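## Task

Move the blue bin, and no other bin, over the benches to the bench edge where three of the arms are mounted. Set the hook next to that blue bin, lying flat on the bench with its handle sticking out past that same edge. Every other object must finish resting on the same thing it rests on at the start. Nothing counts as achieved if it only stays put because a robot is holding it. At the end, open the grippers and move the arms away.

## Robot and tools

Setup: four identical i2rt Big YAM arms, named arm1, arm2, arm3 and arm4. Each has six revolute joints, a two-finger gripper and a wrist camera (armN_cam_wrist). Two fixed room cameras, room_a and room_b, watch the scene. With joints 1 and 6 at zero and the hand level and pointing forward, the wrist camera rides on top of the hand looking toward the fingertips. Reach is roughly 1.0 m from the joint-1 axis. Loose objects may occasionally get nudged by something other than the robots.

Frame: a single shared scene frame, origin on the floor, +z up. The hand point is midway between the fingertips; its z axis runs along the fingers and the fingers close along its y axis. Each arm's hand is computed from its own foot pose, which is never printed.

execute_actions: argument "actions" is a list holding either one action or nothing. The action is an object keyed by robot name; under each name goes "joints", an object of absolute joint targets by name (not offsets). All listed motions start at once and may finish at different moments. Names, units and ranges: joint1_rad -2.879 to 2.879 rad (turns the whole arm about its foot, positive counter-clockwise seen from above, 0 = the direction the foot faces); joint2_rad 0 to 3.141 (shoulder; 0 has the upper arm lying back about level, increasing lifts it up then forward); joint3_rad 0 to 3.019 (elbow; 0 is folded, increasing opens); joint4_rad -1.692 to 1.57 (hand pitch, positive tips fingers up); joint5_rad -1.57 to 1.57 (sideways hand swing, positive to the arm's right); joint6_rad -2.094 to 2.094 (hand roll, positive clockwise viewed from behind); gripper_m 0 to 0.093 metres, the fingertip gap. Tolerances for counting a joint as arrived: 0.045, 0.14, 0.09, 0.055, 0.03, 0.035 rad and 0.003 m respectively. Example: {"arm1": {"joints": {"gripper_m": 0.05}}, "arm2": {"joints": {"joint1_rad": 0.3}}}. Joints or arms you omit may keep driving toward an earlier target. A bad key or out-of-range number rejects the whole call and nothing moves. "cameras" optionally lists which images to return (omitted, null or ["all"] gives all; [] gives none). An empty actions list simply reports state and pictures; the "pictures" line gives image order.

wait: "seconds" 0 to 10; commands nothing new and returns state and images. zoom_image: "camera" plus "region" [x0, y0, x1, y1] in pixels of that camera's newest full image, top-left origin, at most 504 by 504. Wrist images are 616x616 fisheye; room images are 672x504. read_manual only returns licence text. finished_scene: pass the current scene number; it is final and reports success, then gives the next task.

Reading results: joint_status tells how each commanded motion ended. "off_target" = stopped short and may still be pushing. After "contact_stop" or "time_out" the joint generally holds where it stopped; a timed-out joint can keep a target near its position and keep pushing, listed under on_its_own (where "held at" is the target, not the actual position). To relieve a push, command the joint to its reported position. "joint command not followed" (often with a "cause:" line) means a safety check refused that arm's joint targets, often the self/inter-arm clearance check; the gripper part still runs, and refused joints show "not_followed" and may be retried on later actions. If any call reports a stop, the remaining execute_actions, wait and finished_scene calls in that reply are skipped. Torque readings are raw drive outputs with per-unit offset, scale and noise, so treat them cautiously. A MOTOR HOT line appears from 85 °C; at 100 °C an OVER-TEMPERATURE FAULT drops that arm, and its unreached keys read "limit_stop_at_motor_heat" (resend the target). Heat builds whenever a motor holds load, including while you are composing a reply, and some carries into the next scene.

Cautions: joints move at different speeds, so the hand can sweep a wide path between postures; stage moves. The arm does not stop on contact and can press hard. Never let two arms press together; the clearance check may act late and ignores fingers, gripper housings and wrist cameras, and no state line reports arm-to-arm contact. Do not drop, slam, or knock anything off the benches or out of the work area. Leave unrelated objects where they sit. Before finishing, make sure the bin and hook rest on their own, open the grippers and pull the arms clear. A small target change near the current position may not move a joint at all.

Each tool is called after ">>>" as name(argument=value, ...), one argument or row to a line, values as JSON.

## Session

>>> execute_actions(
  actions=[
    {"arm1":{"joints":{"joint1_rad":0,"joint2_rad":1.3,"joint3_rad":1.3,"joint4_rad":-0.6,"joint5_rad":0,"joint6_rad":0}},"arm2":{"joints":{"joint1_rad":0,"joint2_rad":1.3,"joint3_rad":1.3,"joint4_rad":-0.6,"joint5_rad":0,"joint6_rad":0}},"arm3":{"joints":{"joint1_rad":0,"joint2_rad":1.3,"joint3_rad":1.3,"joint4_rad":-0.6,"joint5_rad":0,"joint6_rad":0}},"arm4":{"joints":{"joint1_rad":0,"joint2_rad":1.3,"joint3_rad":1.3,"joint4_rad":-0.6,"joint5_rad":0,"joint6_rad":0}}},
  ],
)

Scene clock: 1.73 s.
Joint torques (N m, as the arm reports them, + toward a larger angle): arm1=[ -0.17 -11.03  12.12   3.52  -0.01   0.25] | arm2=[-1.46 -7.8  11.68  2.63 -0.11 -0.09] | arm3=[  0.29 -11.76  13.85   2.6    0.     0.08] | arm4=[  1.82 -10.53  11.4    2.05   0.05   0.04]
Motor temperatures (°C, as the motors report them): arm1=[21 26 29 22 21 21] | arm2=[23 25 26 21 22 21] | arm3=[20 25 27 21 24 23] | arm4=[21 22 29 21 23 23]
arm1.joint_positions: joint1_rad=-0.006 joint2_rad=+1.307 joint3_rad=+1.294 joint4_rad=-0.622 joint5_rad=+0.003 joint6_rad=-0.012 gripper_m=+0.095
arm1.joint_status: all done
arm1.hand: x=-0.6299 y=-0.0256 z=+1.1301 quat_wxyz=(-0.338, +0.591, -0.671, -0.293) (m; scene frame)
arm2.joint_positions: joint1_rad=+0.008 joint2_rad=+1.288 joint3_rad=+1.276 joint4_rad=-0.615 joint5_rad=+0.000 joint6_rad=+0.008 gripper_m=+0.095
arm2.joint_status: all done
arm2.hand: x=+0.1483 y=-0.0419 z=+1.1554 quat_wxyz=(-0.298, +0.674, -0.580, -0.347) (m; scene frame)
arm3.joint_positions: joint1_rad=+0.006 joint2_rad=+1.299 joint3_rad=+1.276 joint4_rad=-0.614 joint5_rad=-0.001 joint6_rad=-0.010 gripper_m=+0.094
arm3.joint_status: all done
arm3.hand: x=+1.2243 y=-0.0398 z=+1.1423 quat_wxyz=(-0.331, +0.621, -0.637, -0.313) (m; scene frame)
arm4.joint_positions: joint1_rad=-0.007 joint2_rad=+1.301 joint3_rad=+1.281 joint4_rad=-0.619 joint5_rad=-0.001 joint6_rad=-0.013 gripper_m=+0.094
arm4.joint_status: all done
arm4.hand: x=-0.7703 y=+1.2249 z=+1.1048 quat_wxyz=(-0.308, -0.648, -0.613, +0.331) (m; scene frame)
pictures: arm1_cam_wrist, arm2_cam_wrist, arm3_cam_wrist, arm4_cam_wrist, room_a, room_b
Images, in order (width x height): arm1_cam_wrist 616x616, arm2_cam_wrist 616x616, arm3_cam_wrist 616x616, arm4_cam_wrist 616x616, room_a 672x504, room_b 672x504.

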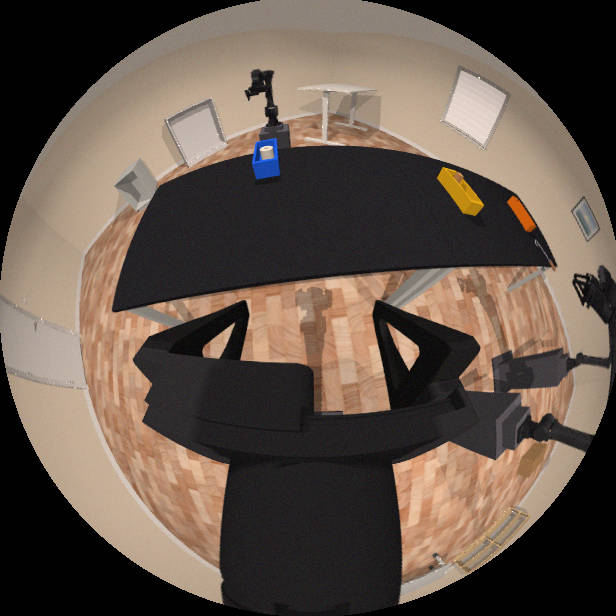

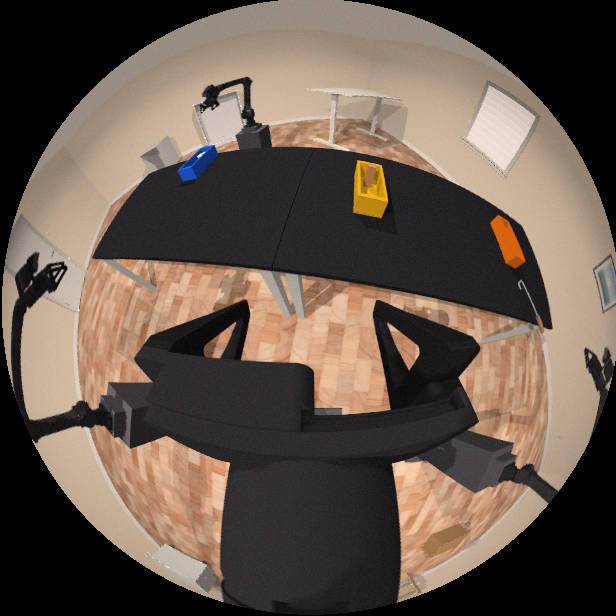

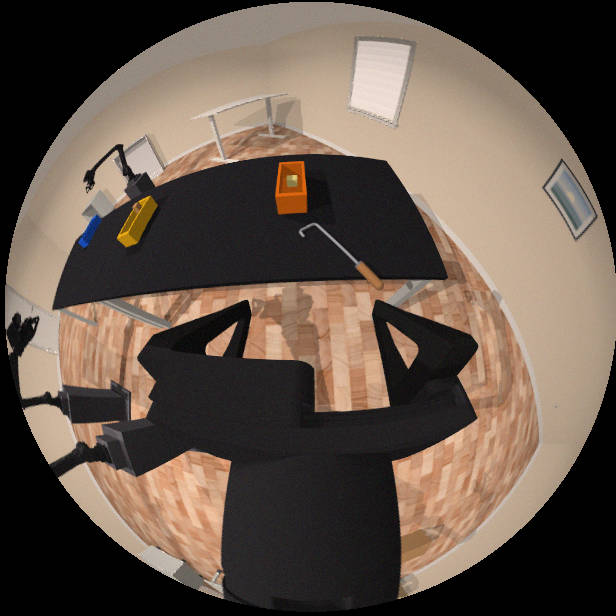

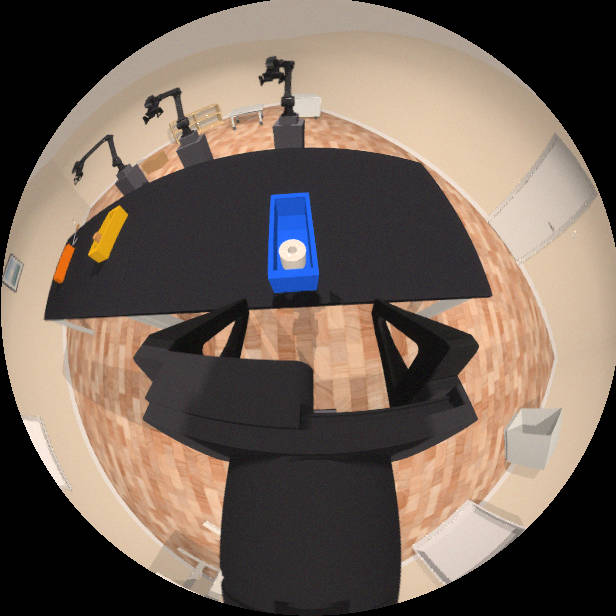

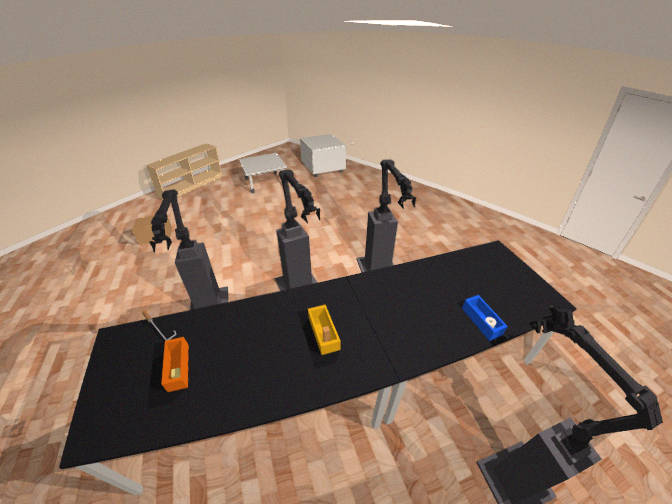

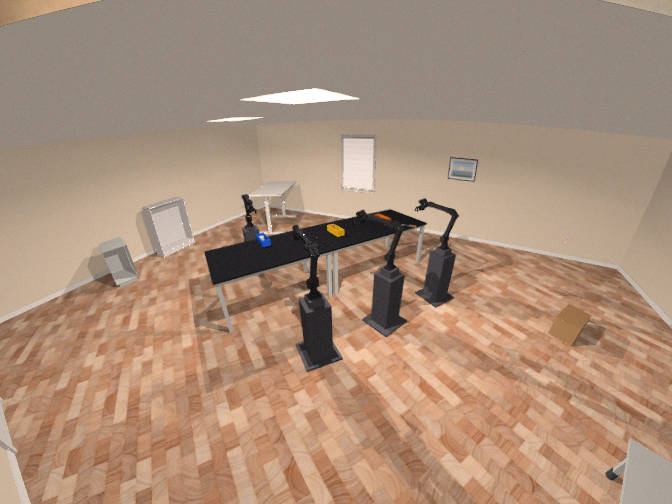

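>>> execute_actions(
  actions=[
    {"arm3":{"joints":{"joint1_rad":-0.577,"joint2_rad":2.2,"joint3_rad":1.59,"joint4_rad":0.91,"joint5_rad":-1.24}},"arm4":{"joints":{"joint1_rad":0.05,"joint2_rad":2.05,"joint3_rad":0.84,"joint4_rad":1.21,"gripper_m":0.07}},"arm1":{"joints":{"joint1_rad":0.5,"joint2_rad":1.0,"joint3_rad":0.6}},"arm2":{"joints":{"joint2_rad":1.0,"joint3_rad":0.6}}},
  ],
  cameras=[],
)

>>> execute_actions(
  actions=[
    {"arm3":{"joints":{"joint2_rad":2.49}},"arm4":{"joints":{"joint2_rad":2.127,"joint3_rad":1.125,"joint4_rad":0.92}}},
  ],
  cameras=["arm3_cam_wrist","arm4_cam_wrist"],
)

Scene clock: 13.93 s.
Joint torques (N m, as the arm reports them, + toward a larger angle): arm1=[-0.31 -4.46 10.52  2.51  0.12  0.23] | arm2=[-1.6  -4.44  9.11  1.87 -0.11 -0.12] | arm3=[  0.74 -24.06  11.06   2.11   0.09   0.05] | arm4=[  0.9  -14.57   5.94   2.3    0.05   0.03]
Motor temperatures (°C, as the motors report them): arm1=[21 26 32 22 21 21] | arm2=[23 25 30 21 22 21] | arm3=[20 26 31 21 24 23] | arm4=[21 23 35 21 23 23]
arm1.joint_positions: joint1_rad=+0.496 joint2_rad=+0.996 joint3_rad=+0.599 joint4_rad=-0.610 joint5_rad=-0.001 joint6_rad=-0.011 gripper_m=+0.095
arm1.joint_status: all done
arm1.hand: x=-0.8367 y=-0.2573 z=+0.8998 quat_wxyz=(-0.154, +0.794, -0.541, -0.230) (m; scene frame)
arm2.joint_positions: joint1_rad=+0.008 joint2_rad=+1.008 joint3_rad=+0.595 joint4_rad=-0.607 joint5_rad=+0.000 joint6_rad=+0.007 gripper_m=+0.095
arm2.joint_status: all done
arm2.hand: x=+0.1812 y=-0.2445 z=+0.9142 quat_wxyz=(-0.180, +0.728, -0.628, -0.208) (m; scene frame)
arm3.joint_positions: joint1_rad=-0.571 joint2_rad=+2.197 joint3_rad=+1.573 joint4_rad=+0.897 joint5_rad=-1.237 joint6_rad=-0.006 gripper_m=+0.094
arm3.joint_status: all done
arm3.hand: x=+1.4944 y=+0.0907 z=+0.9959 quat_wxyz=(-0.422, +0.636, -0.218, -0.608) (m; scene frame)
arm4.joint_positions: joint1_rad=+0.053 joint2_rad=+2.052 joint3_rad=+0.818 joint4_rad=+1.189 joint5_rad=-0.001 joint6_rad=-0.013 gripper_m=+0.070
arm4.joint_status: all done
arm4.hand: x=-0.7360 y=+1.1581 z=+0.8087 quat_wxyz=(-0.486, -0.509, -0.510, +0.494) (m; scene frame)
pictures: none
No camera images: the call's "cameras" was empty. Leave "cameras" out to get every camera's image.

Scene clock: 15.30 s.
Joint torques (N m, as the arm reports them, + toward a larger angle): arm1=[-0.32 -4.66 10.61  2.55  0.12  0.23] | arm2=[-1.6  -4.52  9.11  1.93 -0.1  -0.12] | arm3=[  0.24 -25.1    9.14   1.9   -0.06   0.04] | arm4=[  0.93 -15.54   8.23   0.91   0.09   0.03]
Motor temperatures (°C, as the motors report them): arm1=[21 26 32 22 21 21] | arm2=[23 25 30 21 22 21] | arm3=[20 26 31 21 24 23] | arm4=[21 24 35 21 23 23]
arm1.joint_positions: joint1_rad=+0.496 joint2_rad=+0.996 joint3_rad=+0.599 joint4_rad=-0.610 joint5_rad=-0.001 joint6_rad=-0.011 gripper_m=+0.095
arm1.joint_status: not commanded
arm1.hand: x=-0.8367 y=-0.2573 z=+0.8998 quat_wxyz=(-0.154, +0.794, -0.541, -0.230) (m; scene frame)
arm2.joint_positions: joint1_rad=+0.008 joint2_rad=+1.008 joint3_rad=+0.595 joint4_rad=-0.607 joint5_rad=+0.000 joint6_rad=+0.007 gripper_m=+0.095
arm2.joint_status: not commanded
arm2.hand: x=+0.1812 y=-0.2445 z=+0.9142 quat_wxyz=(-0.180, +0.728, -0.628, -0.208) (m; scene frame)
arm3.joint_positions: joint1_rad=-0.571 joint2_rad=+2.492 joint3_rad=+1.574 joint4_rad=+0.906 joint5_rad=-1.238 joint6_rad=-0.006 gripper_m=+0.094
arm3.joint_status: all done
arm3.hand: x=+1.4911 y=+0.0871 z=+0.7868 quat_wxyz=(-0.325, +0.629, -0.320, -0.629) (m; scene frame)
arm4.joint_positions: joint1_rad=+0.053 joint2_rad=+2.108 joint3_rad=+1.094 joint4_rad=+0.935 joint5_rad=-0.001 joint6_rad=-0.013 gripper_m=+0.070
arm4.joint_status: all done
arm4.hand: x=-0.7365 y=+1.0665 z=+0.8236 quat_wxyz=(-0.478, -0.517, -0.519, +0.485) (m; scene frame)
pictures: arm3_cam_wrist, arm4_cam_wrist
Images, in order (width x height): arm3_cam_wrist 616x616, arm4_cam_wrist 616x616.

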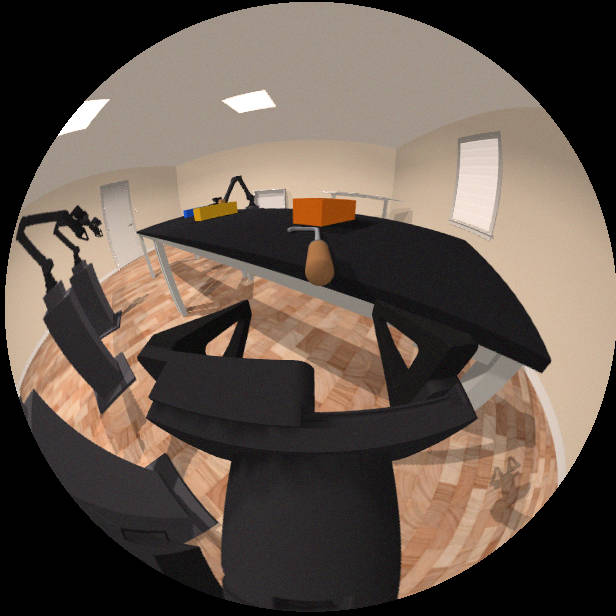

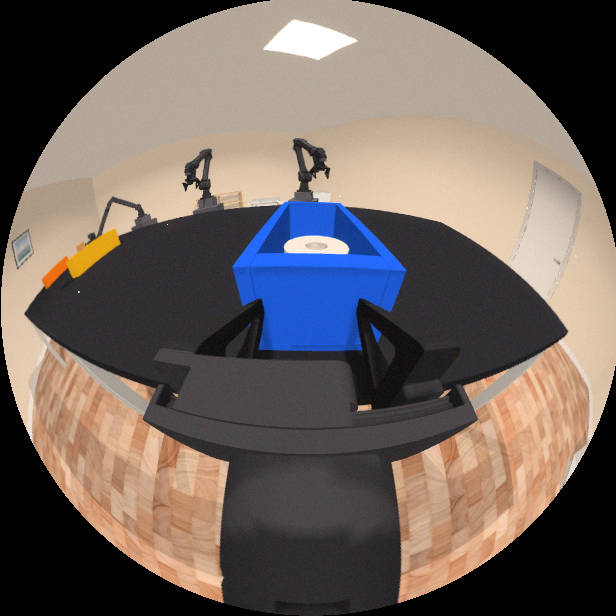

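>>> execute_actions(
  actions=[
    {"arm3":{"joints":{"joint1_rad":-0.44,"joint2_rad":2.59,"joint3_rad":1.82,"joint4_rad":0.78,"joint5_rad":-1.09,"gripper_m":0.065}},"arm4":{"joints":{"joint1_rad":0.04,"joint2_rad":2.295,"joint3_rad":1.47,"joint4_rad":0.72}}},
  ],
  cameras=["arm3_cam_wrist"],
)

>>> execute_actions(
  actions=[
    {"arm3":{"joints":{"gripper_m":0}},"arm4":{"joints":{"joint2_rad":2.50,"joint3_rad":1.91,"joint4_rad":0.49}}},
  ],
  cameras=["arm3_cam_wrist"],
)

Scene clock: 22.73 s.
Joint torques (N m, as the arm reports them, + toward a larger angle): arm1=[-0.33 -4.67 10.61  2.55  0.12  0.24] | arm2=[-1.24 -4.56  9.15  1.82 -0.12 -0.11] | arm3=[  0.58 -25.64  12.04   1.37   0.13   0.05] | arm4=[  0.5  -18.15  10.57   0.97   0.15  -0.11]
Motor temperatures (°C, as the motors report them): arm1=[21 26 32 22 21 21] | arm2=[23 25 30 21 22 21] | arm3=[20 28 31 21 24 23] | arm4=[21 25 35 21 23 23]
arm1.joint_positions: joint1_rad=+0.496 joint2_rad=+0.996 joint3_rad=+0.599 joint4_rad=-0.610 joint5_rad=-0.001 joint6_rad=-0.011 gripper_m=+0.095
arm1.joint_status: not commanded
arm1.hand: x=-0.8367 y=-0.2573 z=+0.8998 quat_wxyz=(-0.154, +0.794, -0.541, -0.230) (m; scene frame)
arm2.joint_positions: joint1_rad=+0.008 joint2_rad=+1.008 joint3_rad=+0.595 joint4_rad=-0.607 joint5_rad=+0.000 joint6_rad=+0.007 gripper_m=+0.095
arm2.joint_status: not commanded
arm2.hand: x=+0.1812 y=-0.2445 z=+0.9142 quat_wxyz=(-0.180, +0.728, -0.628, -0.208) (m; scene frame)
arm3.joint_positions: joint1_rad=-0.441 joint2_rad=+2.571 joint3_rad=+1.783 joint4_rad=+0.788 joint5_rad=-1.093 joint6_rad=-0.006 gripper_m=+0.065
arm3.joint_status: all done
arm3.hand: x=+1.4425 y=+0.1784 z=+0.7942 quat_wxyz=(-0.334, +0.627, -0.321, -0.626) (m; scene frame)
arm4.joint_positions: joint1_rad=+0.047 joint2_rad=+2.268 joint3_rad=+1.423 joint4_rad=+0.734 joint5_rad=-0.003 joint6_rad=+0.002 gripper_m=+0.070
arm4.joint_status: all done
arm4.hand: x=-0.7412 y=+0.9725 z=+0.8108 quat_wxyz=(-0.472, -0.529, -0.522, +0.474) (m; scene frame)
pictures: arm3_cam_wrist
Images, in order (width x height): arm3_cam_wrist 616x616.

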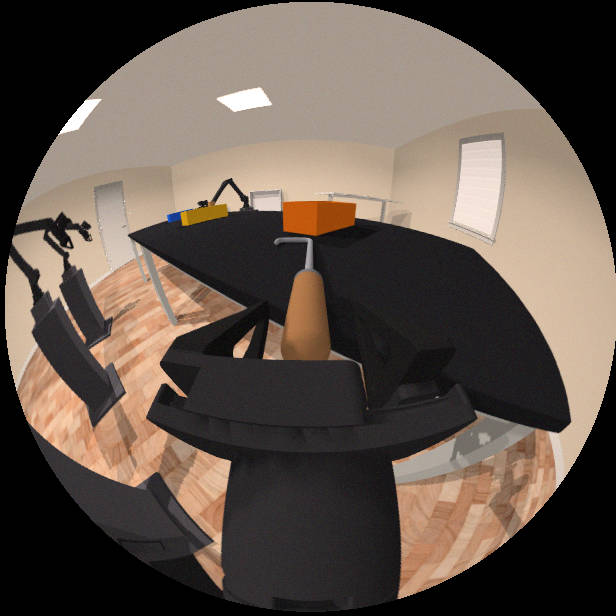

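Scene clock: 23.93 s.
Joint torques (N m, as the arm reports them, + toward a larger angle): arm1=[-0.28 -4.66 10.61  2.55  0.12  0.23] | arm2=[-1.38 -4.53  9.08  1.99 -0.11 -0.09] | arm3=[  0.62 -25.39  11.96   1.42   0.12   0.03] | arm4=[  0.51 -20.91  12.48   1.01   0.17  -0.19]
Motor temperatures (°C, as the motors report them): arm1=[21 26 33 22 21 21] | arm2=[23 25 30 21 22 21] | arm3=[20 28 31 21 24 23] | arm4=[21 25 36 21 23 23]
arm1.joint_positions: joint1_rad=+0.496 joint2_rad=+0.996 joint3_rad=+0.599 joint4_rad=-0.610 joint5_rad=-0.001 joint6_rad=-0.011 gripper_m=+0.095
arm1.joint_status: not commanded
arm1.hand: x=-0.8367 y=-0.2573 z=+0.8998 quat_wxyz=(-0.154, +0.794, -0.541, -0.230) (m; scene frame)
arm2.joint_positions: joint1_rad=+0.008 joint2_rad=+1.008 joint3_rad=+0.595 joint4_rad=-0.607 joint5_rad=+0.000 joint6_rad=+0.007 gripper_m=+0.095
arm2.joint_status: not commanded
arm2.hand: x=+0.1812 y=-0.2445 z=+0.9142 quat_wxyz=(-0.180, +0.728, -0.628, -0.208) (m; scene frame)
arm3.joint_positions: joint1_rad=-0.441 joint2_rad=+2.571 joint3_rad=+1.783 joint4_rad=+0.788 joint5_rad=-1.092 joint6_rad=-0.006 gripper_m=+0.031
arm3.joint_status: gripper_m off_target (ended at +0.031, target +0.000)
arm3.hand: x=+1.4426 y=+0.1784 z=+0.7942 quat_wxyz=(-0.334, +0.627, -0.321, -0.626) (m; scene frame)
arm4.joint_positions: joint1_rad=+0.047 joint2_rad=+2.469 joint3_rad=+1.854 joint4_rad=+0.503 joint5_rad=-0.003 joint6_rad=+0.010 gripper_m=+0.070
arm4.joint_status: all done
arm4.hand: x=-0.7424 y=+0.8707 z=+0.8130 quat_wxyz=(-0.474, -0.532, -0.520, +0.472) (m; scene frame)
pictures: arm3_cam_wrist
Images, in order (width x height): arm3_cam_wrist 616x616.

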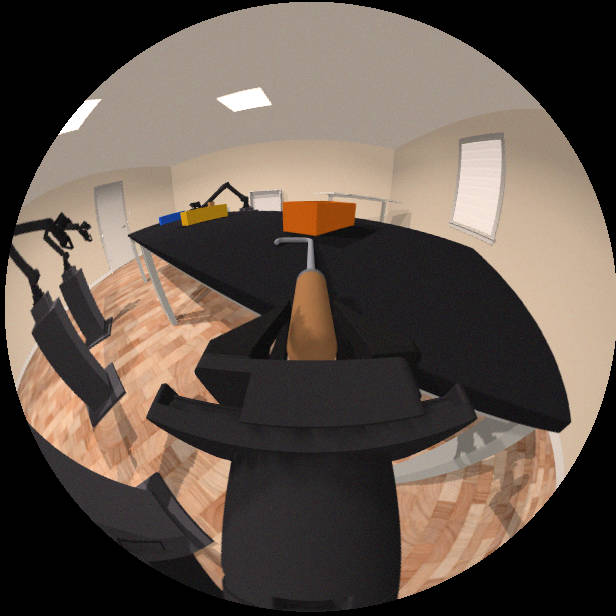

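>>> execute_actions(
  actions=[
    {"arm3":{"joints":{"joint2_rad":2.29,"joint3_rad":1.13,"joint4_rad":1.18,"joint5_rad":-0.8}},"arm4":{"joints":{"joint2_rad":2.76,"joint3_rad":2.45,"joint4_rad":0.22}}},
  ],
  cameras=["arm3_cam_wrist"],
)

>>> execute_actions(
  actions=[
    {"arm3":{"joints":{"joint1_rad":0.1,"joint5_rad":-0.1}},"arm4":{"joints":{"joint2_rad":2.95,"joint3_rad":2.85,"joint4_rad":0}}},
  ],
  cameras=["arm3_cam_wrist"],
)

>>> execute_actions(
  actions=[
    {"arm3":{"joints":{"joint1_rad":0.6,"joint5_rad":0.55}},"arm4":{"joints":{"joint2_rad":2.4,"joint3_rad":1.9,"joint4_rad":0.5}}},
  ],
  cameras=["arm3_cam_wrist"],
)

>>> execute_actions(
  actions=[
    {"arm3":{"joints":{"joint1_rad":0.75,"joint5_rad":0.71,"joint2_rad":2.68,"joint3_rad":2.05,"joint4_rad":0.65}},"arm4":{"joints":{"joint2_rad":1.2,"joint3_rad":1.0,"joint4_rad":-0.1}}},
  ],
  cameras=["arm3_cam_wrist","room_a"],
)

Scene clock: 37.90 s.
Joint torques (N m, as the arm reports them, + toward a larger angle): arm1=[-0.31 -4.66 10.62  2.55  0.12  0.24] | arm2=[-1.39 -4.1   9.15  1.93 -0.12 -0.11] | arm3=[  0.87 -20.16   6.24   2.44   0.     0.  ] | arm4=[  0.55 -23.31  14.03   1.     0.15  -0.19]
Motor temperatures (°C, as the motors report them): arm1=[21 26 33 22 21 21] | arm2=[23 25 30 21 22 21] | arm3=[20 30 32 21 24 23] | arm4=[21 29 41 21 23 23]
arm1.joint_positions: joint1_rad=+0.496 joint2_rad=+0.996 joint3_rad=+0.599 joint4_rad=-0.610 joint5_rad=-0.001 joint6_rad=-0.011 gripper_m=+0.095
arm1.joint_status: not commanded
arm1.hand: x=-0.8367 y=-0.2573 z=+0.8998 quat_wxyz=(-0.154, +0.794, -0.541, -0.230) (m; scene frame)
arm2.joint_positions: joint1_rad=+0.008 joint2_rad=+1.008 joint3_rad=+0.595 joint4_rad=-0.607 joint5_rad=+0.000 joint6_rad=+0.007 gripper_m=+0.095
arm2.joint_status: not commanded
arm2.hand: x=+0.1812 y=-0.2445 z=+0.9142 quat_wxyz=(-0.180, +0.728, -0.628, -0.208) (m; scene frame)
arm3.joint_positions: joint1_rad=-0.440 joint2_rad=+2.282 joint3_rad=+1.128 joint4_rad=+1.168 joint5_rad=-0.800 joint6_rad=-0.001 gripper_m=+0.030
arm3.joint_status: all done
arm3.hand: x=+1.4064 y=+0.0488 z=+0.8116 quat_wxyz=(-0.425, +0.571, -0.405, -0.574) (m; scene frame)
arm4.joint_positions: joint1_rad=+0.047 joint2_rad=+2.725 joint3_rad=+2.388 joint4_rad=+0.233 joint5_rad=-0.003 joint6_rad=+0.011 gripper_m=+0.070
arm4.joint_status: all done
arm4.hand: x=-0.7436 y=+0.7868 z=+0.8172 quat_wxyz=(-0.476, -0.530, -0.518, +0.474) (m; scene frame)
pictures: arm3_cam_wrist
Images, in order (width x height): arm3_cam_wrist 616x616.

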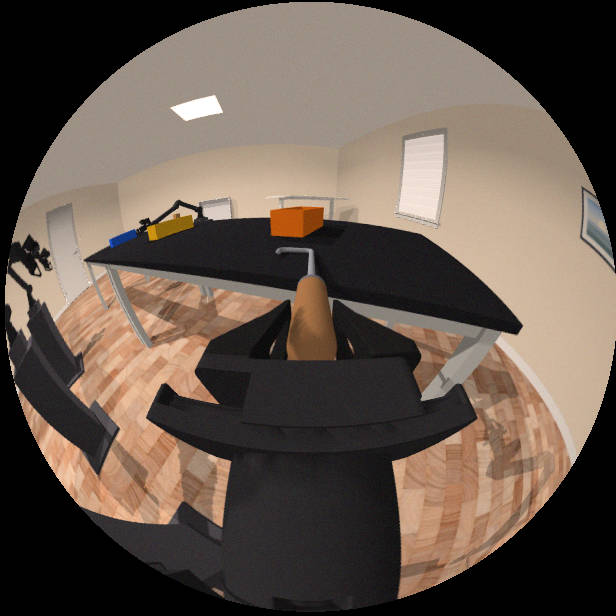

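Scene clock: 39.53 s.
Joint torques (N m, as the arm reports them, + toward a larger angle): arm1=[-0.31 -4.64 10.6   2.55  0.12  0.24] | arm2=[-1.03 -4.61  9.15  2.01 -0.11 -0.1 ] | arm3=[  1.12 -20.71   6.39   2.65   0.    -0.01] | arm4=[  0.55 -24.15  14.53   1.01   0.13  -0.19]
Motor temperatures (°C, as the motors report them): arm1=[21 26 33 22 21 21] | arm2=[23 25 30 21 22 21] | arm3=[20 30 31 21 24 23] | arm4=[21 29 42 21 23 23]
arm1.joint_positions: joint1_rad=+0.496 joint2_rad=+0.996 joint3_rad=+0.599 joint4_rad=-0.610 joint5_rad=-0.001 joint6_rad=-0.011 gripper_m=+0.095
arm1.joint_status: not commanded
arm1.hand: x=-0.8367 y=-0.2573 z=+0.8998 quat_wxyz=(-0.154, +0.794, -0.541, -0.230) (m; scene frame)
arm2.joint_positions: joint1_rad=+0.008 joint2_rad=+1.008 joint3_rad=+0.595 joint4_rad=-0.607 joint5_rad=+0.000 joint6_rad=+0.007 gripper_m=+0.095
arm2.joint_status: not commanded
arm2.hand: x=+0.1812 y=-0.2445 z=+0.9142 quat_wxyz=(-0.180, +0.728, -0.628, -0.208) (m; scene frame)
arm3.joint_positions: joint1_rad=+0.091 joint2_rad=+2.282 joint3_rad=+1.128 joint4_rad=+1.168 joint5_rad=-0.100 joint6_rad=-0.001 gripper_m=+0.030
arm3.joint_status: all done
arm3.hand: x=+1.1534 y=+0.1182 z=+0.8118 quat_wxyz=(-0.470, +0.531, -0.454, -0.540) (m; scene frame)
arm4.joint_positions: joint1_rad=+0.047 joint2_rad=+2.914 joint3_rad=+2.787 joint4_rad=+0.012 joint5_rad=-0.002 joint6_rad=+0.011 gripper_m=+0.070
arm4.joint_status: all done
arm4.hand: x=-0.7440 y=+0.7583 z=+0.8209 quat_wxyz=(-0.473, -0.533, -0.520, +0.471) (m; scene frame)
pictures: arm3_cam_wrist
Images, in order (width x height): arm3_cam_wrist 616x616.

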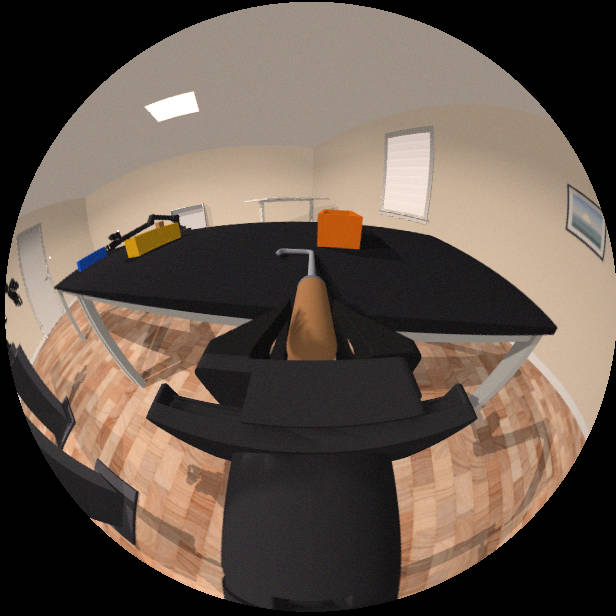

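Scene clock: 41.30 s.
Joint torques (N m, as the arm reports them, + toward a larger angle): arm1=[-0.34 -4.64 10.61  2.55  0.12  0.24] | arm2=[-1.   -4.16  9.15  1.89 -0.11 -0.1 ] | arm3=[  1.38 -20.45   6.24   2.49   0.05  -0.02] | arm4=[  0.53 -22.9    9.27   1.62   0.13  -0.19]
Motor temperatures (°C, as the motors report them): arm1=[21 26 33 22 21 21] | arm2=[23 25 30 21 22 21] | arm3=[20 30 31 21 24 23] | arm4=[21 30 42 21 23 23]
arm1.joint_positions: joint1_rad=+0.496 joint2_rad=+0.996 joint3_rad=+0.599 joint4_rad=-0.610 joint5_rad=-0.001 joint6_rad=-0.011 gripper_m=+0.095
arm1.joint_status: not commanded
arm1.hand: x=-0.8367 y=-0.2573 z=+0.8998 quat_wxyz=(-0.154, +0.794, -0.541, -0.230) (m; scene frame)
arm2.joint_positions: joint1_rad=+0.008 joint2_rad=+1.008 joint3_rad=+0.595 joint4_rad=-0.607 joint5_rad=+0.000 joint6_rad=+0.007 gripper_m=+0.095
arm2.joint_status: not commanded
arm2.hand: x=+0.1812 y=-0.2445 z=+0.9142 quat_wxyz=(-0.180, +0.728, -0.628, -0.208) (m; scene frame)
arm3.joint_positions: joint1_rad=+0.592 joint2_rad=+2.282 joint3_rad=+1.128 joint4_rad=+1.168 joint5_rad=+0.549 joint6_rad=-0.001 gripper_m=+0.030
arm3.joint_status: all done
arm3.hand: x=+0.9185 y=+0.0405 z=+0.8093 quat_wxyz=(-0.506, +0.494, -0.494, -0.506) (m; scene frame)
arm4.joint_positions: joint1_rad=+0.047 joint2_rad=+2.402 joint3_rad=+1.895 joint4_rad=+0.498 joint5_rad=-0.002 joint6_rad=+0.011 gripper_m=+0.070
arm4.joint_status: all done
arm4.hand: x=-0.7429 y=+0.8607 z=+0.8949 quat_wxyz=(-0.500, -0.507, -0.495, +0.498) (m; scene frame)
pictures: arm3_cam_wrist
Images, in order (width x height): arm3_cam_wrist 616x616.

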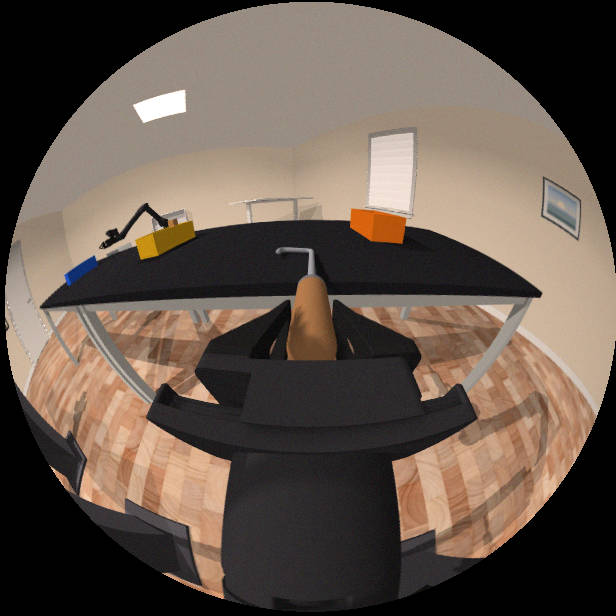

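Scene clock: 43.03 s.
Joint torques (N m, as the arm reports them, + toward a larger angle): arm1=[-0.33 -4.69 10.61  2.55  0.12  0.23] | arm2=[-1.29 -4.45  9.07  2.01 -0.11 -0.1 ] | arm3=[ -2.77 -31.62  15.72   2.66   0.13   0.04] | arm4=[ 0.5  -8.6   9.06  0.95  0.14 -0.19]
Motor temperatures (°C, as the motors report them): arm1=[21 26 33 22 21 21] | arm2=[23 25 30 21 22 21] | arm3=[20 30 32 21 24 23] | arm4=[21 29 41 21 23 23]
arm1.joint_positions: joint1_rad=+0.496 joint2_rad=+0.996 joint3_rad=+0.599 joint4_rad=-0.610 joint5_rad=-0.001 joint6_rad=-0.011 gripper_m=+0.095
arm1.joint_status: not commanded
arm1.hand: x=-0.8367 y=-0.2573 z=+0.8998 quat_wxyz=(-0.154, +0.794, -0.541, -0.230) (m; scene frame)
arm2.joint_positions: joint1_rad=+0.008 joint2_rad=+1.008 joint3_rad=+0.595 joint4_rad=-0.607 joint5_rad=+0.000 joint6_rad=+0.007 gripper_m=+0.095
arm2.joint_status: not commanded
arm2.hand: x=+0.1812 y=-0.2445 z=+0.9142 quat_wxyz=(-0.180, +0.728, -0.628, -0.208) (m; scene frame)
arm3.joint_positions: joint1_rad=+0.785 joint2_rad=+2.715 joint3_rad=+1.975 joint4_rad=+0.635 joint5_rad=+0.708 joint6_rad=-0.006 gripper_m=+0.030
arm3.joint_status: all done
arm3.hand: x=+0.6930 y=+0.1260 z=+0.7287 quat_wxyz=(-0.495, +0.544, -0.488, -0.471) (m; scene frame)
arm4.joint_positions: joint1_rad=+0.047 joint2_rad=+1.193 joint3_rad=+1.014 joint4_rad=-0.086 joint5_rad=-0.002 joint6_rad=+0.011 gripper_m=+0.070
arm4.joint_status: all done
arm4.hand: x=-0.7391 y=+1.2308 z=+1.1202 quat_wxyz=(-0.433, -0.567, -0.554, +0.430) (m; scene frame)
pictures: arm3_cam_wrist, room_a
Images, in order (width x height): arm3_cam_wrist 616x616, room_a 672x504.

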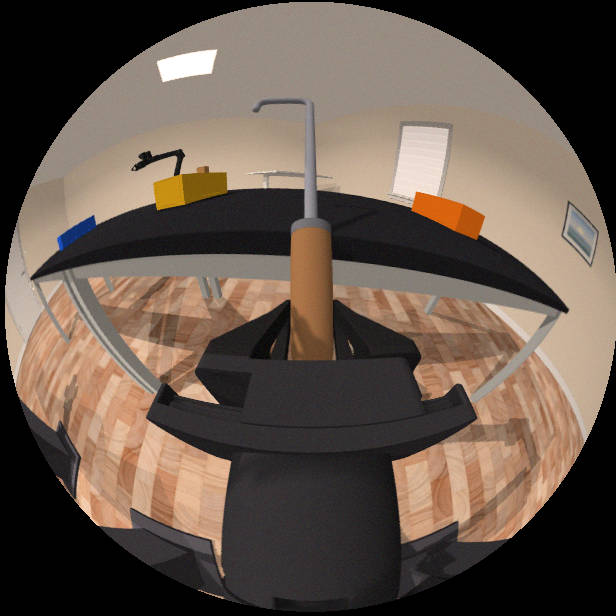

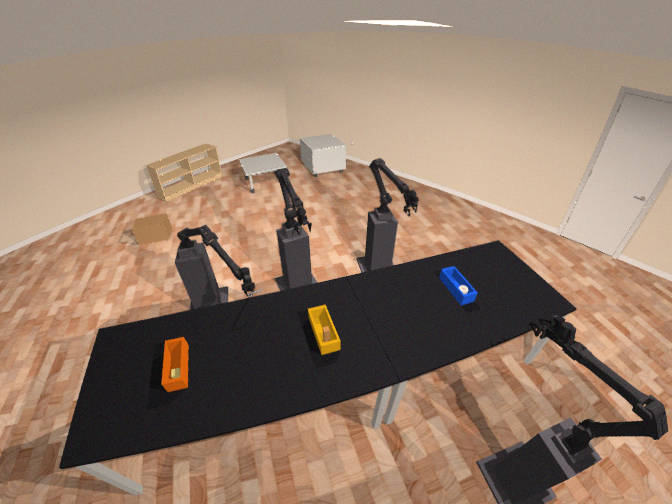

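The path dipped and caught the edge. Back off and raise.

>>> execute_actions(
  actions=[
    {"arm3":{"joints":{"joint1_rad":0.84,"joint5_rad":0.8,"joint2_rad":2.63}}},
  ],
  cameras=["arm3_cam_wrist"],
)

>>> execute_actions(
  actions=[
    {"arm3":{"joints":{"joint1_rad":0.75,"joint5_rad":0.71}}},
  ],
  cameras=["arm3_cam_wrist"],
)

Scene clock: 49.13 s.
Joint torques (N m, as the arm reports them, + toward a larger angle): arm1=[-0.3  -4.65 10.61  2.55  0.12  0.24] | arm2=[-1.05 -4.63  9.13  1.9  -0.13 -0.11] | arm3=[ -0.12 -29.71  14.55   2.5   -0.04   0.06] | arm4=[ 0.49 -8.6   9.04  0.94  0.14 -0.19]
Motor temperatures (°C, as the motors report them): arm1=[21 26 34 22 21 21] | arm2=[23 25 30 21 22 21] | arm3=[20 32 34 21 24 23] | arm4=[21 28 40 21 23 23]
arm1.joint_positions: joint1_rad=+0.496 joint2_rad=+0.996 joint3_rad=+0.599 joint4_rad=-0.610 joint5_rad=-0.001 joint6_rad=-0.011 gripper_m=+0.095
arm1.joint_status: not commanded
arm1.hand: x=-0.8367 y=-0.2573 z=+0.8998 quat_wxyz=(-0.154, +0.794, -0.541, -0.230) (m; scene frame)
arm2.joint_positions: joint1_rad=+0.008 joint2_rad=+1.008 joint3_rad=+0.595 joint4_rad=-0.607 joint5_rad=+0.000 joint6_rad=+0.007 gripper_m=+0.095
arm2.joint_status: not commanded
arm2.hand: x=+0.1812 y=-0.2445 z=+0.9142 quat_wxyz=(-0.180, +0.728, -0.628, -0.208) (m; scene frame)
arm3.joint_positions: joint1_rad=+0.846 joint2_rad=+2.645 joint3_rad=+1.996 joint4_rad=+0.636 joint5_rad=+0.801 joint6_rad=-0.008 gripper_m=+0.029
arm3.joint_status: all done
arm3.hand: x=+0.6542 y=+0.1046 z=+0.7999 quat_wxyz=(-0.506, +0.505, -0.494, -0.495) (m; scene frame)
arm4.joint_positions: joint1_rad=+0.047 joint2_rad=+1.193 joint3_rad=+1.014 joint4_rad=-0.086 joint5_rad=-0.002 joint6_rad=+0.011 gripper_m=+0.070
arm4.joint_status: not commanded
arm4.hand: x=-0.7391 y=+1.2308 z=+1.1202 quat_wxyz=(-0.433, -0.567, -0.554, +0.430) (m; scene frame)
pictures: arm3_cam_wrist
Images, in order (width x height): arm3_cam_wrist 616x616.

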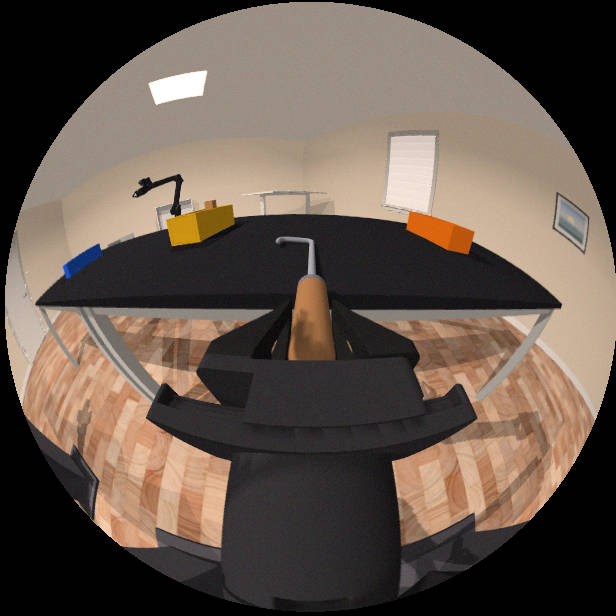

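Scene clock: 50.93 s.
Joint torques (N m, as the arm reports them, + toward a larger angle): arm1=[-0.31 -4.67 10.61  2.56  0.12  0.24] | arm2=[-1.47 -3.86  9.05  1.88 -0.11 -0.1 ] | arm3=[ -6.2  -29.94  14.43   2.47  -0.57   0.05] | arm4=[ 0.48 -8.57  9.03  0.95  0.14 -0.19]
Motor temperatures (°C, as the motors report them): arm1=[21 26 34 22 21 21] | arm2=[23 25 30 21 22 21] | arm3=[20 32 34 21 24 23] | arm4=[21 28 39 21 23 23]
arm1.joint_positions: joint1_rad=+0.496 joint2_rad=+0.996 joint3_rad=+0.599 joint4_rad=-0.610 joint5_rad=-0.001 joint6_rad=-0.011 gripper_m=+0.095
arm1.joint_status: not commanded
arm1.hand: x=-0.8367 y=-0.2573 z=+0.8998 quat_wxyz=(-0.154, +0.794, -0.541, -0.230) (m; scene frame)
arm2.joint_positions: joint1_rad=+0.008 joint2_rad=+1.008 joint3_rad=+0.595 joint4_rad=-0.607 joint5_rad=+0.000 joint6_rad=+0.007 gripper_m=+0.095
arm2.joint_status: not commanded
arm2.hand: x=+0.1812 y=-0.2445 z=+0.9142 quat_wxyz=(-0.180, +0.728, -0.628, -0.208) (m; scene frame)
arm3.joint_positions: joint1_rad=+0.827 joint2_rad=+2.644 joint3_rad=+1.995 joint4_rad=+0.637 joint5_rad=+0.725 joint6_rad=-0.006 gripper_m=+0.029
arm3.joint_status: joint1_rad time_out (moved -0.018 of -0.096); the others done
arm3.on_its_own: joint1_rad reads +0.827 and still pushes toward +0.750 since a time_out
arm3.hand: x=+0.6542 y=+0.1142 z=+0.8005 quat_wxyz=(-0.491, +0.518, -0.479, -0.510) (m; scene frame)
arm4.joint_positions: joint1_rad=+0.047 joint2_rad=+1.193 joint3_rad=+1.014 joint4_rad=-0.086 joint5_rad=-0.002 joint6_rad=+0.011 gripper_m=+0.070
arm4.joint_status: not commanded
arm4.hand: x=-0.7391 y=+1.2308 z=+1.1202 quat_wxyz=(-0.433, -0.567, -0.554, +0.430) (m; scene frame)
pictures: arm3_cam_wrist
Images, in order (width x height): arm3_cam_wrist 616x616.

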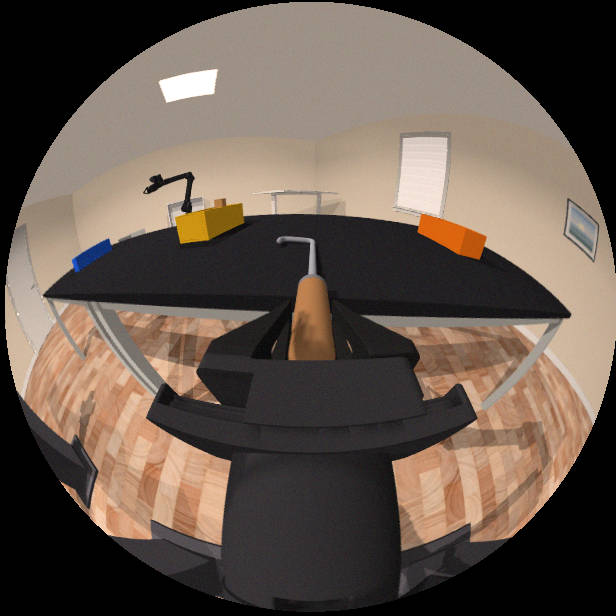

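>>> execute_actions(
  actions=[
    {"arm3":{"joints":{"joint1_rad":0.84,"joint5_rad":0.8,"joint2_rad":2.58,"joint4_rad":0.62}}},
  ],
  cameras=[],
)

>>> execute_actions(
  actions=[
    {"arm3":{"joints":{"joint1_rad":0.74,"joint5_rad":0.70}}},
  ],
  cameras=[],
)

>>> execute_actions(
  actions=[
    {"arm3":{"joints":{"joint2_rad":2.645}}},
  ],
  cameras=["arm3_cam_wrist"],
)

Scene clock: 57.37 s.
Joint torques (N m, as the arm reports them, + toward a larger angle): arm1=[-0.35 -4.67 10.62  2.56  0.12  0.24] | arm2=[-1.81 -4.47  9.08  1.85 -0.1  -0.11] | arm3=[  1.25 -31.25  14.57   2.05  -0.01   0.04] | arm4=[ 0.49 -8.6   9.02  0.95  0.13 -0.19]
Motor temperatures (°C, as the motors report them): arm1=[21 26 34 22 21 21] | arm2=[23 25 31 21 22 21] | arm3=[20 33 35 21 24 23] | arm4=[21 27 39 21 23 23]
arm1.joint_positions: joint1_rad=+0.496 joint2_rad=+0.996 joint3_rad=+0.599 joint4_rad=-0.610 joint5_rad=-0.001 joint6_rad=-0.011 gripper_m=+0.095
arm1.joint_status: not commanded
arm1.hand: x=-0.8367 y=-0.2573 z=+0.8998 quat_wxyz=(-0.154, +0.794, -0.541, -0.230) (m; scene frame)
arm2.joint_positions: joint1_rad=+0.008 joint2_rad=+1.008 joint3_rad=+0.595 joint4_rad=-0.607 joint5_rad=+0.000 joint6_rad=+0.007 gripper_m=+0.095
arm2.joint_status: not commanded
arm2.hand: x=+0.1812 y=-0.2445 z=+0.9142 quat_wxyz=(-0.180, +0.728, -0.628, -0.208) (m; scene frame)
arm3.joint_positions: joint1_rad=+0.831 joint2_rad=+2.617 joint3_rad=+1.995 joint4_rad=+0.615 joint5_rad=+0.800 joint6_rad=-0.006 gripper_m=+0.029
arm3.joint_status: all done
arm3.hand: x=+0.6620 y=+0.1139 z=+0.8196 quat_wxyz=(-0.509, +0.499, -0.497, -0.495) (m; scene frame)
arm4.joint_positions: joint1_rad=+0.047 joint2_rad=+1.193 joint3_rad=+1.014 joint4_rad=-0.086 joint5_rad=-0.002 joint6_rad=+0.011 gripper_m=+0.070
arm4.joint_status: not commanded
arm4.hand: x=-0.7391 y=+1.2308 z=+1.1202 quat_wxyz=(-0.433, -0.567, -0.554, +0.430) (m; scene frame)
pictures: none
No camera images: the call's "cameras" was empty. Leave "cameras" out to get every camera's image.

Scene clock: 58.73 s.
Joint torques (N m, as the arm reports them, + toward a larger angle): arm1=[-0.34 -4.68 10.62  2.54  0.12  0.23] | arm2=[-1.04 -3.9   9.19  1.81 -0.1  -0.08] | arm3=[  1.08 -32.15  14.63   2.2   -0.02   0.04] | arm4=[ 0.49 -8.61  9.04  0.94  0.14 -0.19]
Motor temperatures (°C, as the motors report them): arm1=[21 26 34 22 21 21] | arm2=[23 25 31 21 22 21] | arm3=[20 33 35 21 24 23] | arm4=[21 27 39 21 23 23]
arm1.joint_positions: joint1_rad=+0.496 joint2_rad=+0.996 joint3_rad=+0.599 joint4_rad=-0.610 joint5_rad=-0.001 joint6_rad=-0.011 gripper_m=+0.095
arm1.joint_status: not commanded
arm1.hand: x=-0.8367 y=-0.2573 z=+0.8998 quat_wxyz=(-0.154, +0.794, -0.541, -0.230) (m; scene frame)
arm2.joint_positions: joint1_rad=+0.008 joint2_rad=+1.008 joint3_rad=+0.595 joint4_rad=-0.607 joint5_rad=+0.000 joint6_rad=+0.007 gripper_m=+0.095
arm2.joint_status: not commanded
arm2.hand: x=+0.1812 y=-0.2445 z=+0.9142 quat_wxyz=(-0.180, +0.728, -0.628, -0.208) (m; scene frame)
arm3.joint_positions: joint1_rad=+0.732 joint2_rad=+2.617 joint3_rad=+1.995 joint4_rad=+0.615 joint5_rad=+0.701 joint6_rad=-0.006 gripper_m=+0.029
arm3.joint_status: all done
arm3.hand: x=+0.7187 y=+0.1653 z=+0.8205 quat_wxyz=(-0.509, +0.499, -0.497, -0.495) (m; scene frame)
arm4.joint_positions: joint1_rad=+0.047 joint2_rad=+1.193 joint3_rad=+1.014 joint4_rad=-0.086 joint5_rad=-0.002 joint6_rad=+0.011 gripper_m=+0.070
arm4.joint_status: not commanded
arm4.hand: x=-0.7391 y=+1.2308 z=+1.1202 quat_wxyz=(-0.433, -0.567, -0.554, +0.430) (m; scene frame)
pictures: none
No camera images: the call's "cameras" was empty. Leave "cameras" out to get every camera's image.

Scene clock: 59.57 s.
Joint torques (N m, as the arm reports them, + toward a larger angle): arm1=[-0.31 -4.68 10.61  2.54  0.12  0.23] | arm2=[-1.53 -4.54  9.07  1.78 -0.09 -0.12] | arm3=[  1.16 -28.22  14.45   2.12  -0.01   0.05] | arm4=[ 0.49 -8.62  9.02  0.94  0.13 -0.19]
Motor temperatures (°C, as the motors report them): arm1=[21 26 34 22 21 21] | arm2=[23 25 31 21 22 21] | arm3=[20 33 35 21 24 23] | arm4=[21 27 38 21 23 23]
arm1.joint_positions: joint1_rad=+0.496 joint2_rad=+0.996 joint3_rad=+0.599 joint4_rad=-0.610 joint5_rad=-0.001 joint6_rad=-0.011 gripper_m=+0.095
arm1.joint_status: not commanded
arm1.hand: x=-0.8367 y=-0.2573 z=+0.8998 quat_wxyz=(-0.154, +0.794, -0.541, -0.230) (m; scene frame)
arm2.joint_positions: joint1_rad=+0.008 joint2_rad=+1.008 joint3_rad=+0.595 joint4_rad=-0.607 joint5_rad=+0.000 joint6_rad=+0.007 gripper_m=+0.095
arm2.joint_status: not commanded
arm2.hand: x=+0.1812 y=-0.2445 z=+0.9142 quat_wxyz=(-0.180, +0.728, -0.628, -0.208) (m; scene frame)
arm3.joint_positions: joint1_rad=+0.732 joint2_rad=+2.635 joint3_rad=+1.995 joint4_rad=+0.615 joint5_rad=+0.701 joint6_rad=-0.006 gripper_m=+0.029
arm3.joint_status: all done
arm3.hand: x=+0.7199 y=+0.1641 z=+0.8048 quat_wxyz=(-0.508, +0.505, -0.498, -0.488) (m; scene frame)
arm4.joint_positions: joint1_rad=+0.047 joint2_rad=+1.193 joint3_rad=+1.014 joint4_rad=-0.086 joint5_rad=-0.002 joint6_rad=+0.011 gripper_m=+0.070
arm4.joint_status: not commanded
arm4.hand: x=-0.7391 y=+1.2308 z=+1.1202 quat_wxyz=(-0.433, -0.567, -0.554, +0.430) (m; scene frame)
pictures: arm3_cam_wrist
Images, in order (width x height): arm3_cam_wrist 616x616.

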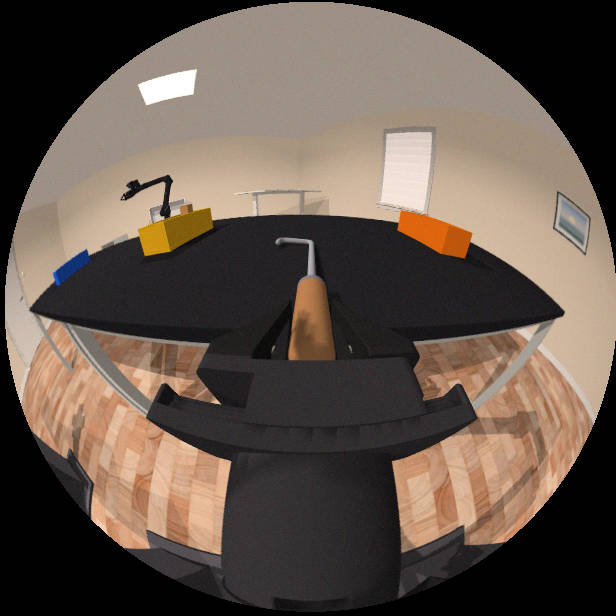

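Return to the proven sequence.

>>> execute_actions(
  actions=[
    {"arm3":{"joints":{"gripper_m":0.093}}},
  ],
  cameras=[],
)

>>> execute_actions(
  actions=[
    {"arm3":{"joints":{"joint2_rad":1.3,"joint3_rad":1.3,"joint4_rad":0.3}}},
  ],
  cameras=[],
)

>>> execute_actions(
  actions=[
    {"arm3":{"joints":{"joint1_rad":-0.5,"joint2_rad":1.0,"joint3_rad":0.5,"joint4_rad":0}},"arm2":{"joints":{"joint1_rad":-0.961,"joint2_rad":2.484,"joint3_rad":1.53,"joint4_rad":0.97,"joint5_rad":-0.82}}},
  ],
  cameras=[],
)

>>> execute_actions(
  actions=[
    {"arm2":{"joints":{"joint1_rad":-0.845,"joint2_rad":2.72,"joint3_rad":2.06,"joint4_rad":0.69,"joint5_rad":-0.67}}},
  ],
  cameras=["arm2_cam_wrist"],
)

Scene clock: 66.27 s.
Joint torques (N m, as the arm reports them, + toward a larger angle): arm1=[-0.35 -4.66 10.62  2.55  0.12  0.24] | arm2=[-1.37 -4.32  8.99  1.94 -0.15 -0.11] | arm3=[  0.78 -28.22  14.09   2.13   0.     0.05] | arm4=[ 0.46 -8.67  9.04  0.94  0.13 -0.19]
Motor temperatures (°C, as the motors report them): arm1=[21 26 34 22 21 21] | arm2=[23 25 31 21 22 21] | arm3=[20 33 36 21 24 23] | arm4=[21 26 38 21 23 23]
arm1.joint_positions: joint1_rad=+0.496 joint2_rad=+0.996 joint3_rad=+0.599 joint4_rad=-0.610 joint5_rad=-0.001 joint6_rad=-0.011 gripper_m=+0.095
arm1.joint_status: not commanded
arm1.hand: x=-0.8367 y=-0.2573 z=+0.8998 quat_wxyz=(-0.154, +0.794, -0.541, -0.230) (m; scene frame)
arm2.joint_positions: joint1_rad=+0.008 joint2_rad=+1.008 joint3_rad=+0.595 joint4_rad=-0.607 joint5_rad=+0.000 joint6_rad=+0.007 gripper_m=+0.095
arm2.joint_status: not commanded
arm2.hand: x=+0.1812 y=-0.2445 z=+0.9142 quat_wxyz=(-0.180, +0.728, -0.628, -0.208) (m; scene frame)
arm3.joint_positions: joint1_rad=+0.732 joint2_rad=+2.635 joint3_rad=+2.001 joint4_rad=+0.615 joint5_rad=+0.701 joint6_rad=-0.006 gripper_m=+0.093
arm3.joint_status: all done
arm3.hand: x=+0.7191 y=+0.1651 z=+0.8077 quat_wxyz=(-0.509, +0.503, -0.498, -0.490) (m; scene frame)
arm4.joint_positions: joint1_rad=+0.047 joint2_rad=+1.193 joint3_rad=+1.014 joint4_rad=-0.086 joint5_rad=-0.002 joint6_rad=+0.011 gripper_m=+0.070
arm4.joint_status: not commanded
arm4.hand: x=-0.7391 y=+1.2308 z=+1.1202 quat_wxyz=(-0.433, -0.567, -0.554, +0.430) (m; scene frame)
pictures: none
No camera images: the call's "cameras" was empty. Leave "cameras" out to get every camera's image.

Scene clock: 68.23 s.
Joint torques (N m, as the arm reports them, + toward a larger angle): arm1=[-0.29 -4.68 10.61  2.55  0.12  0.24] | arm2=[-1.53 -4.27  9.11  1.8  -0.11 -0.09] | arm3=[  1.09 -10.49  11.07   1.75  -0.13   0.02] | arm4=[ 0.48 -8.63  9.03  0.95  0.13 -0.19]
Motor temperatures (°C, as the motors report them): arm1=[21 26 34 22 21 21] | arm2=[23 25 31 21 22 21] | arm3=[20 33 36 21 24 23] | arm4=[21 26 38 21 23 23]
arm1.joint_positions: joint1_rad=+0.496 joint2_rad=+0.996 joint3_rad=+0.599 joint4_rad=-0.610 joint5_rad=-0.001 joint6_rad=-0.011 gripper_m=+0.095
arm1.joint_status: not commanded
arm1.hand: x=-0.8367 y=-0.2573 z=+0.8998 quat_wxyz=(-0.154, +0.794, -0.541, -0.230) (m; scene frame)
arm2.joint_positions: joint1_rad=+0.008 joint2_rad=+1.008 joint3_rad=+0.595 joint4_rad=-0.607 joint5_rad=+0.000 joint6_rad=+0.007 gripper_m=+0.095
arm2.joint_status: not commanded
arm2.hand: x=+0.1812 y=-0.2445 z=+0.9142 quat_wxyz=(-0.180, +0.728, -0.628, -0.208) (m; scene frame)
arm3.joint_positions: joint1_rad=+0.732 joint2_rad=+1.290 joint3_rad=+1.306 joint4_rad=+0.303 joint5_rad=+0.700 joint6_rad=-0.006 gripper_m=+0.093
arm3.joint_status: all done
arm3.hand: x=+0.9318 y=-0.1045 z=+1.3649 quat_wxyz=(-0.512, +0.379, -0.480, -0.603) (m; scene frame)
arm4.joint_positions: joint1_rad=+0.047 joint2_rad=+1.193 joint3_rad=+1.014 joint4_rad=-0.086 joint5_rad=-0.002 joint6_rad=+0.011 gripper_m=+0.070
arm4.joint_status: not commanded
arm4.hand: x=-0.7391 y=+1.2308 z=+1.1202 quat_wxyz=(-0.433, -0.567, -0.554, +0.430) (m; scene frame)
pictures: none
No camera images: the call's "cameras" was empty. Leave "cameras" out to get every camera's image.

Scene clock: 70.30 s.
Joint torques (N m, as the arm reports them, + toward a larger angle): arm1=[-0.36 -4.67 10.61  2.55  0.12  0.24] | arm2=[ -0.38 -19.15   8.58   2.7   -0.21  -0.1 ] | arm3=[ 0.77 -5.83 10.48  2.01  0.25  0.06] | arm4=[ 0.46 -8.63  9.04  0.95  0.13 -0.19]
Motor temperatures (°C, as the motors report them): arm1=[21 26 34 22 21 21] | arm2=[23 25 31 21 22 21] | arm3=[20 32 35 21 24 23] | arm4=[21 26 38 21 23 23]
arm1.joint_positions: joint1_rad=+0.496 joint2_rad=+0.996 joint3_rad=+0.599 joint4_rad=-0.610 joint5_rad=-0.001 joint6_rad=-0.011 gripper_m=+0.095
arm1.joint_status: not commanded
arm1.hand: x=-0.8367 y=-0.2573 z=+0.8998 quat_wxyz=(-0.154, +0.794, -0.541, -0.230) (m; scene frame)
arm2.joint_positions: joint1_rad=-0.961 joint2_rad=+2.488 joint3_rad=+1.496 joint4_rad=+0.954 joint5_rad=-0.819 joint6_rad=+0.005 gripper_m=+0.095
arm2.joint_status: all done
arm2.hand: x=+0.7066 y=+0.0201 z=+0.7740 quat_wxyz=(-0.488, +0.498, -0.511, -0.503) (m; scene frame)
arm3.joint_positions: joint1_rad=-0.497 joint2_rad=+1.007 joint3_rad=+0.500 joint4_rad=+0.001 joint5_rad=+0.699 joint6_rad=-0.006 gripper_m=+0.093
arm3.joint_status: all done
arm3.hand: x=+1.4995 y=-0.3250 z=+0.9834 quat_wxyz=(-0.564, +0.246, -0.788, +0.020) (m; scene frame)
arm4.joint_positions: joint1_rad=+0.047 joint2_rad=+1.193 joint3_rad=+1.014 joint4_rad=-0.086 joint5_rad=-0.002 joint6_rad=+0.011 gripper_m=+0.070
arm4.joint_status: not commanded
arm4.hand: x=-0.7391 y=+1.2308 z=+1.1202 quat_wxyz=(-0.433, -0.567, -0.554, +0.430) (m; scene frame)
pictures: none
No camera images: the call's "cameras" was empty. Leave "cameras" out to get every camera's image.

Scene clock: 71.73 s.
Joint torques (N m, as the arm reports them, + toward a larger angle): arm1=[-0.32 -4.69 10.62  2.56  0.12  0.23] | arm2=[ -1.15 -21.62  10.74   2.01  -0.09  -0.07] | arm3=[ 0.71 -5.79 10.55  1.9   0.26  0.08] | arm4=[ 0.49 -8.61  9.03  0.95  0.13 -0.19]
Motor temperatures (°C, as the motors report them): arm1=[21 26 34 22 21 21] | arm2=[23 26 31 21 22 21] | arm3=[20 32 35 21 24 23] | arm4=[21 26 38 21 23 23]
arm1.joint_positions: joint1_rad=+0.496 joint2_rad=+0.996 joint3_rad=+0.599 joint4_rad=-0.610 joint5_rad=-0.001 joint6_rad=-0.011 gripper_m=+0.095
arm1.joint_status: not commanded
arm1.hand: x=-0.8367 y=-0.2573 z=+0.8998 quat_wxyz=(-0.154, +0.794, -0.541, -0.230) (m; scene frame)
arm2.joint_positions: joint1_rad=-0.838 joint2_rad=+2.709 joint3_rad=+2.024 joint4_rad=+0.693 joint5_rad=-0.672 joint6_rad=+0.005 gripper_m=+0.095
arm2.joint_status: all done
arm2.hand: x=+0.7275 y=+0.1649 z=+0.7834 quat_wxyz=(-0.510, +0.493, -0.500, -0.497) (m; scene frame)
arm3.joint_positions: joint1_rad=-0.497 joint2_rad=+1.007 joint3_rad=+0.500 joint4_rad=+0.001 joint5_rad=+0.699 joint6_rad=-0.006 gripper_m=+0.093
arm3.joint_status: not commanded
arm3.hand: x=+1.4995 y=-0.3250 z=+0.9834 quat_wxyz=(-0.564, +0.246, -0.788, +0.020) (m; scene frame)
arm4.joint_positions: joint1_rad=+0.047 joint2_rad=+1.193 joint3_rad=+1.014 joint4_rad=-0.086 joint5_rad=-0.002 joint6_rad=+0.011 gripper_m=+0.070
arm4.joint_status: not commanded
arm4.hand: x=-0.7391 y=+1.2308 z=+1.1202 quat_wxyz=(-0.433, -0.567, -0.554, +0.430) (m; scene frame)
pictures: arm2_cam_wrist
Images, in order (width x height): arm2_cam_wrist 616x616.

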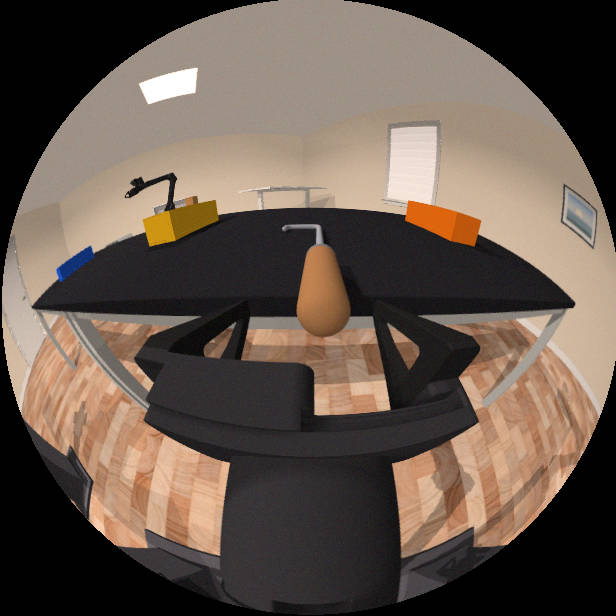

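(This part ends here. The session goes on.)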